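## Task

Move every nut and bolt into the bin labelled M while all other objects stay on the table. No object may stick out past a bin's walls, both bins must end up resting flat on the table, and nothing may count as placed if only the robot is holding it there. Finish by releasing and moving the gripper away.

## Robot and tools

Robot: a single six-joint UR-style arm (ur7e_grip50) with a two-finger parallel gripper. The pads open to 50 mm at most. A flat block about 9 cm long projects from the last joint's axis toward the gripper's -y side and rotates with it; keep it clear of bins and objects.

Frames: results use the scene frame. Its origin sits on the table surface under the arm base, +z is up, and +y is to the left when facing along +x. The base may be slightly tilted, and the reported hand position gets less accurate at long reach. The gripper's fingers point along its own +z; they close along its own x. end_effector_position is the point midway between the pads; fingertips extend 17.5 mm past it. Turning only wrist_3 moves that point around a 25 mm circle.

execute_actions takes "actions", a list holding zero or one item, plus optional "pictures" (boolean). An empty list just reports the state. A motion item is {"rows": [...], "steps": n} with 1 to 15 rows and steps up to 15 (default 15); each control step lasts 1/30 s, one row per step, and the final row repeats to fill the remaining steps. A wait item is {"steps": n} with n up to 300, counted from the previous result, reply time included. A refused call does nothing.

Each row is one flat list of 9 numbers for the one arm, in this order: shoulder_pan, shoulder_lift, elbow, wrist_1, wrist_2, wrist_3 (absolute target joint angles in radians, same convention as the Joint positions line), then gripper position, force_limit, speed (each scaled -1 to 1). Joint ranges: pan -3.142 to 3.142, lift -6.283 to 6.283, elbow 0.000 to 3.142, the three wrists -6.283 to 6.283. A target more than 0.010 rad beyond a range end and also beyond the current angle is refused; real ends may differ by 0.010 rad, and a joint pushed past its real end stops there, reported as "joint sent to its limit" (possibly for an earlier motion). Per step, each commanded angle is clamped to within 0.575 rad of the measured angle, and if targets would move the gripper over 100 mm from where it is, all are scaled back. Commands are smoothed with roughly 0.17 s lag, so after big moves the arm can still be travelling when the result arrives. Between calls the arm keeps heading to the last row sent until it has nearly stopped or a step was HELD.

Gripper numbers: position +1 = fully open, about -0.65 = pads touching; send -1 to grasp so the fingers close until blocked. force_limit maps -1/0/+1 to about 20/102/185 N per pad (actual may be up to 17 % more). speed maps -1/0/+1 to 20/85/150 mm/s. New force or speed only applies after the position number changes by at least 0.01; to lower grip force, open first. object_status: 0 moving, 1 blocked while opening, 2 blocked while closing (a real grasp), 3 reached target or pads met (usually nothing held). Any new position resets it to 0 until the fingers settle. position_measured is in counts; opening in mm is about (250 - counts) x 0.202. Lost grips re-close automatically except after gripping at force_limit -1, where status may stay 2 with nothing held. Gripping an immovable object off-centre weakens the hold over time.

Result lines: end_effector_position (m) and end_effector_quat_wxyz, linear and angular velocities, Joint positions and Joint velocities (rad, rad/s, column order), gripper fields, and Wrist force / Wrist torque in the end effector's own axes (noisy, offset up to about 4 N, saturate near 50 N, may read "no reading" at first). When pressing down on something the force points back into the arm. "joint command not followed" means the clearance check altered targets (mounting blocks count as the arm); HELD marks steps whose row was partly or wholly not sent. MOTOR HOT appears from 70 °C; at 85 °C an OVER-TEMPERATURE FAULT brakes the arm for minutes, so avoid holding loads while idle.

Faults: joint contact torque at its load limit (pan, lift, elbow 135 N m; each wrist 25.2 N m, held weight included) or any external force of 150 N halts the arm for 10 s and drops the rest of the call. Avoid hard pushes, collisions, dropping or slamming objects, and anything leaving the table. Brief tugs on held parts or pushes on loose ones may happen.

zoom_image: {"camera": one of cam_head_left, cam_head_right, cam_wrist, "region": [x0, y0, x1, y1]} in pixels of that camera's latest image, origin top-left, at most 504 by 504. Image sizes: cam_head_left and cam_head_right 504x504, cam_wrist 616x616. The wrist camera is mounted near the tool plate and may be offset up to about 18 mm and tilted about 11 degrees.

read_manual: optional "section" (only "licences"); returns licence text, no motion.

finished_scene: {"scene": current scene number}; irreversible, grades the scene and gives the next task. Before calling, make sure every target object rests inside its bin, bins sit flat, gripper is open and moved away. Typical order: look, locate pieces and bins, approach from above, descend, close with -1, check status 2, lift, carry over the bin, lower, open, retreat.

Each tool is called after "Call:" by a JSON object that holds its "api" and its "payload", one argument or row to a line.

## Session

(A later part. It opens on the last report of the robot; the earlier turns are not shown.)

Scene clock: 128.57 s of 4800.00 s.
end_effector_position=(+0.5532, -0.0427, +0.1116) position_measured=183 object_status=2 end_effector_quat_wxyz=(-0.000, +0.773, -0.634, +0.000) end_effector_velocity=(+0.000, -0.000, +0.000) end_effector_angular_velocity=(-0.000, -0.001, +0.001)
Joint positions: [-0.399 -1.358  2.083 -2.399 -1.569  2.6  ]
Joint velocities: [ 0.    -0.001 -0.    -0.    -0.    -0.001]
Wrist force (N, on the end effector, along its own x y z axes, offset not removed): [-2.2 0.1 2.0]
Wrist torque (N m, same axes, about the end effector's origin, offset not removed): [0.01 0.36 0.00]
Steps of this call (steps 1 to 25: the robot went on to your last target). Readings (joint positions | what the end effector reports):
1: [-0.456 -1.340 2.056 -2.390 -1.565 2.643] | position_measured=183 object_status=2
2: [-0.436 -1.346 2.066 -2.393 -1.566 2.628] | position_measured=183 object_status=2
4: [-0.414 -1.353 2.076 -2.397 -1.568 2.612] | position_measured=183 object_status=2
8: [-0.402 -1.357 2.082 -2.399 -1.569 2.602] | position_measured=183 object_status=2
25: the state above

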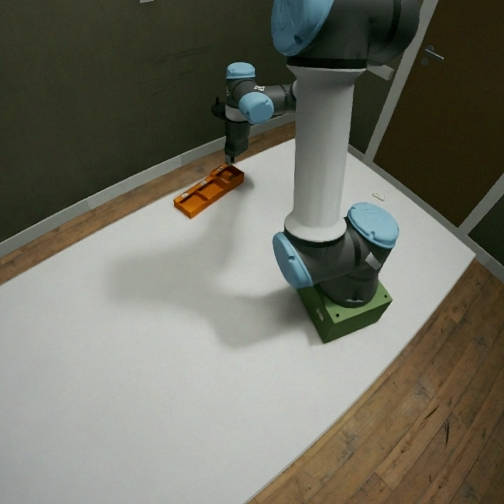

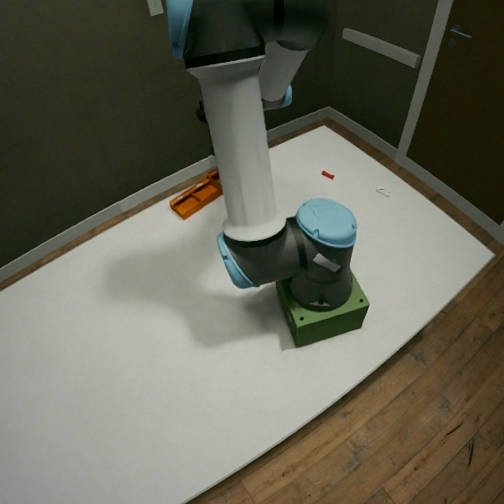

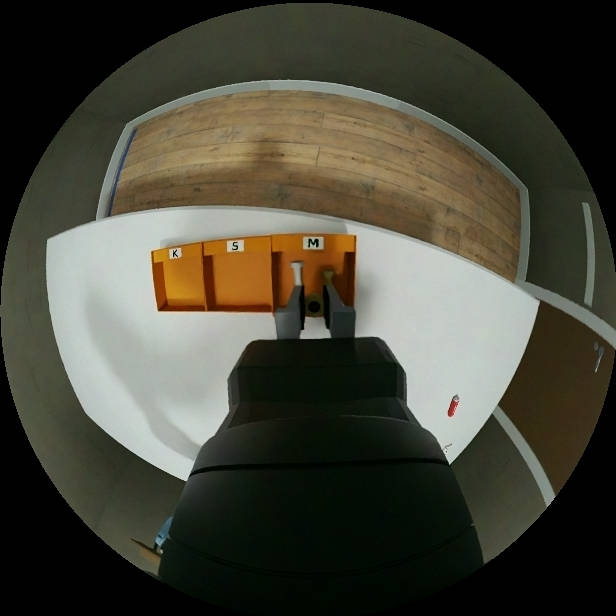

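Release with the tips just above the bolt heads (z≈0.034).

Call:
{"api": "execute_actions", "payload": {
  "actions": [
    {"rows":[[-0.399,-1.33,2.092,-2.436,-1.569,2.6,-1,-0.6,-0.5],[-0.399,-1.31,2.098,-2.462,-1.569,2.6,-1,-0.6,-0.5],[-0.399,-1.29,2.104,-2.488,-1.569,2.6,-1,-0.6,-0.5],[-0.399,-1.27,2.109,-2.513,-1.569,2.6,-1,-0.6,-0.5],[-0.399,-1.25,2.113,-2.537,-1.569,2.6,-1,-0.6,-0.5],[-0.399,-1.23,2.117,-2.561,-1.569,2.6,-1,-0.6,-0.5],[-0.399,-1.21,2.12,-2.584,-1.569,2.6,-1,-0.6,-0.5],[-0.399,-1.195,2.123,-2.602,-1.569,2.6,-1,-0.6,-0.5],[-0.399,-1.187,2.124,-2.611,-1.569,2.6,-1,-0.6,-0.5]],"steps":15}
  ],
  "pictures": false
}}

Call:
{"api": "execute_actions", "payload": {
  "actions": [
    {"steps":8}
  ],
  "pictures": false
}}

Call:
{"api": "execute_actions", "payload": {
  "actions": [
    {"rows":[[-0.399,-1.187,2.124,-2.611,-1.569,2.6,0.05,-0.6,-0.5]],"steps":10}
  ],
  "pictures": false
}}

Call:
{"api": "execute_actions", "payload": {
  "actions": [
    {"rows":[[-0.399,-1.27,2.109,-2.513,-1.569,2.6,0.05,-0.6,-0.5],[-0.399,-1.27,2.109,-2.513,-1.569,2.6,0.05,-0.6,-0.5],[-0.399,-1.27,2.109,-2.513,-1.569,2.6,0.05,-0.6,-0.5],[-0.399,-1.45,2.08,-2.304,-1.569,2.6,0.05,-0.6,-0.5]],"steps":15}
  ],
  "pictures": false
}}

Call:
{"api": "execute_actions", "payload": {
  "actions": [
    {"steps":10}
  ]
}}

Scene clock: 137.43 s of 4800.00 s.
end_effector_position=(+0.5535, -0.0429, +0.0357) position_measured=183 object_status=2 end_effector_quat_wxyz=(-0.000, +0.773, -0.634, +0.000) end_effector_velocity=(+0.001, -0.000, -0.021) end_effector_angular_velocity=(-0.002, -0.006, +0.001)
Joint positions: [-0.399 -1.191  2.123 -2.607 -1.569  2.6  ]
Joint velocities: [-0.     0.051  0.007 -0.064  0.    -0.001]
Wrist force (N, on the end effector, along its own x y z axes, offset not removed): [-7.1 1.6 -14.8]
Wrist torque (N m, same axes, about the end effector's origin, offset not removed): [0.31 0.44 0.01]
Steps of this call (steps 1 to 15: the robot went on to your last target; steps 16 to 90: nothing new was sent; then 5.37 s passed at rest; steps 91 to 105: all 15 steps of this action). Readings (joint positions | what the end effector reports):
91: [-0.399 -1.357 2.083 -2.400 -1.569 2.600] | position_measured=183 object_status=2
92: [-0.399 -1.352 2.085 -2.407 -1.569 2.600] | position_measured=183 object_status=2
94: [-0.399 -1.327 2.093 -2.438 -1.569 2.600] | position_measured=183 object_status=2
98: [-0.399 -1.256 2.111 -2.528 -1.569 2.600] | position_measured=183 object_status=2
105: the state above

Scene clock: 137.70 s of 4800.00 s.
end_effector_position=(+0.5534, -0.0429, +0.0340) position_measured=183 object_status=2 end_effector_quat_wxyz=(-0.000, +0.773, -0.634, +0.000) end_effector_velocity=(-0.000, -0.000, -0.001) end_effector_angular_velocity=(+0.000, +0.001, -0.000)
Joint positions: [-0.399 -1.187  2.124 -2.611 -1.569  2.6  ]
Joint velocities: [-0.     0.002  0.    -0.    -0.    -0.   ]
Wrist force (N, on the end effector, along its own x y z axes, offset not removed): [-13.0 -0.9 -33.6]
Wrist torque (N m, same axes, about the end effector's origin, offset not removed): [0.05 0.45 -0.09]
Steps of this call (steps 1 to 8: the robot went on to your last target). Readings (joint positions | what the end effector reports):
1: [-0.399 -1.190 2.123 -2.608 -1.569 2.600] | position_measured=183 object_status=2
2: [-0.399 -1.189 2.124 -2.609 -1.569 2.600] | position_measured=183 object_status=2
4: [-0.399 -1.188 2.124 -2.610 -1.569 2.600] | position_measured=183 object_status=2
8: the state above

Scene clock: 138.03 s of 4800.00 s.
end_effector_position=(+0.5535, -0.0429, +0.0340) position_measured=145 object_status=0 end_effector_quat_wxyz=(-0.000, +0.773, -0.634, +0.000) end_effector_velocity=(-0.000, +0.000, -0.001) end_effector_angular_velocity=(+0.000, +0.002, +0.001)
Joint positions: [-0.399 -1.187  2.124 -2.611 -1.569  2.6  ]
Joint velocities: [ 0.     0.002 -0.     0.    -0.    -0.001]
Wrist force (N, on the end effector, along its own x y z axes, offset not removed): [-9.1 -0.3 -48.1]
Wrist torque (N m, same axes, about the end effector's origin, offset not removed): [0.58 1.35 0.01]
Steps of this call (steps 1 to 10: all 10 steps of this action). Readings (joint positions | what the end effector reports):
1: [-0.399 -1.187 2.124 -2.611 -1.569 2.600] | position_measured=178 object_status=0
2: [-0.399 -1.187 2.124 -2.611 -1.569 2.600] | position_measured=170 object_status=0
4: [-0.399 -1.187 2.124 -2.611 -1.569 2.600] | position_measured=152 object_status=0
8: [-0.399 -1.187 2.124 -2.611 -1.569 2.600] | position_measured=145 object_status=0
10: the state above

Scene clock: 138.53 s of 4800.00 s.
end_effector_position=(+0.5428, -0.0388, +0.1472) position_measured=145 object_status=3 end_effector_quat_wxyz=(-0.000, +0.773, -0.634, +0.000) end_effector_velocity=(-0.005, +0.002, +0.016) end_effector_angular_velocity=(+0.001, +0.003, +0.000)
Joint positions: [-0.399 -1.447  2.08  -2.307 -1.569  2.6  ]
Joint velocities: [-0.    -0.038 -0.005  0.047 -0.    -0.   ]
Wrist force (N, on the end effector, along its own x y z axes, offset not removed): [-0.3 1.4 1.2]
Wrist torque (N m, same axes, about the end effector's origin, offset not removed): [0.23 0.01 -0.07]
Steps of this call (steps 1 to 15: all 15 steps of this action). Readings (joint positions | what the end effector reports):
1: [-0.399 -1.188 2.124 -2.611 -1.569 2.600] | position_measured=145 object_status=0
2: [-0.399 -1.197 2.121 -2.600 -1.569 2.600] | position_measured=145 object_status=3
4: [-0.399 -1.236 2.114 -2.554 -1.569 2.600] | position_measured=145 object_status=3
8: [-0.399 -1.384 2.088 -2.385 -1.569 2.600] | position_measured=145 object_status=3
15: the state above

Scene clock: 138.87 s of 4800.00 s.
end_effector_position=(+0.5425, -0.0387, +0.1484) position_measured=145 object_status=3 end_effector_quat_wxyz=(-0.000, +0.773, -0.634, +0.000) end_effector_velocity=(-0.000, +0.000, -0.000) end_effector_angular_velocity=(+0.001, +0.001, -0.000)
Joint positions: [-0.399 -1.45   2.08  -2.304 -1.569  2.6  ]
Joint velocities: [ 0.     0.    -0.     0.001  0.     0.001]
Wrist force (N, on the end effector, along its own x y z axes, offset not removed): [-2.9 -0.1 1.1]
Wrist torque (N m, same axes, about the end effector's origin, offset not removed): [0.15 0.52 0.03]
Steps of this call (steps 1 to 10: the robot went on to your last target). Readings (joint positions | what the end effector reports):
1: [-0.399 -1.448 2.080 -2.306 -1.569 2.600] | position_measured=145 object_status=3
2: [-0.399 -1.449 2.080 -2.305 -1.569 2.600] | position_measured=145 object_status=3
4: [-0.399 -1.449 2.080 -2.305 -1.569 2.600] | position_measured=145 object_status=3
8: [-0.399 -1.450 2.080 -2.304 -1.569 2.600] | position_measured=145 object_status=3
10: the state above

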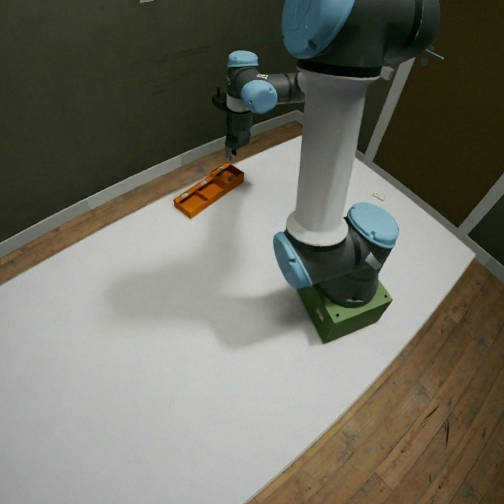

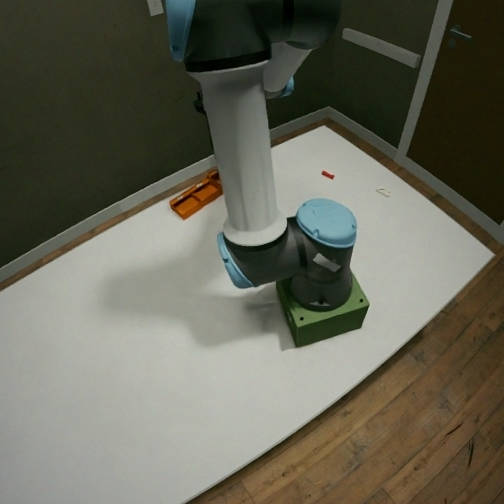

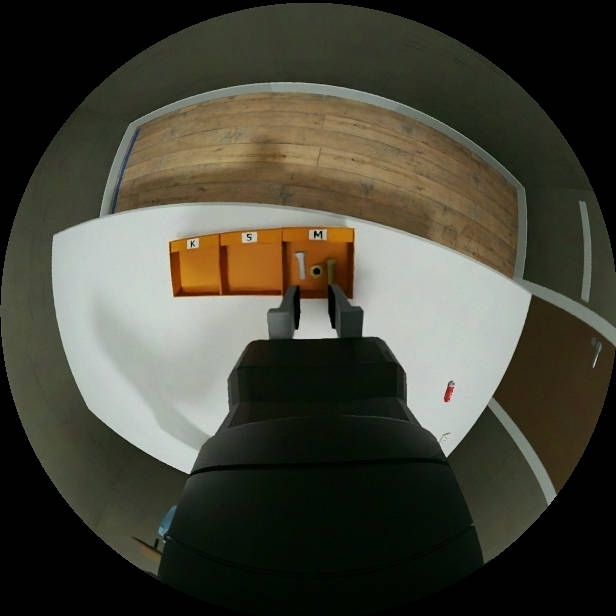

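Call:
{"api": "finished_scene", "payload": {
  "scene": 2
}}

The scene is finished: the task was done.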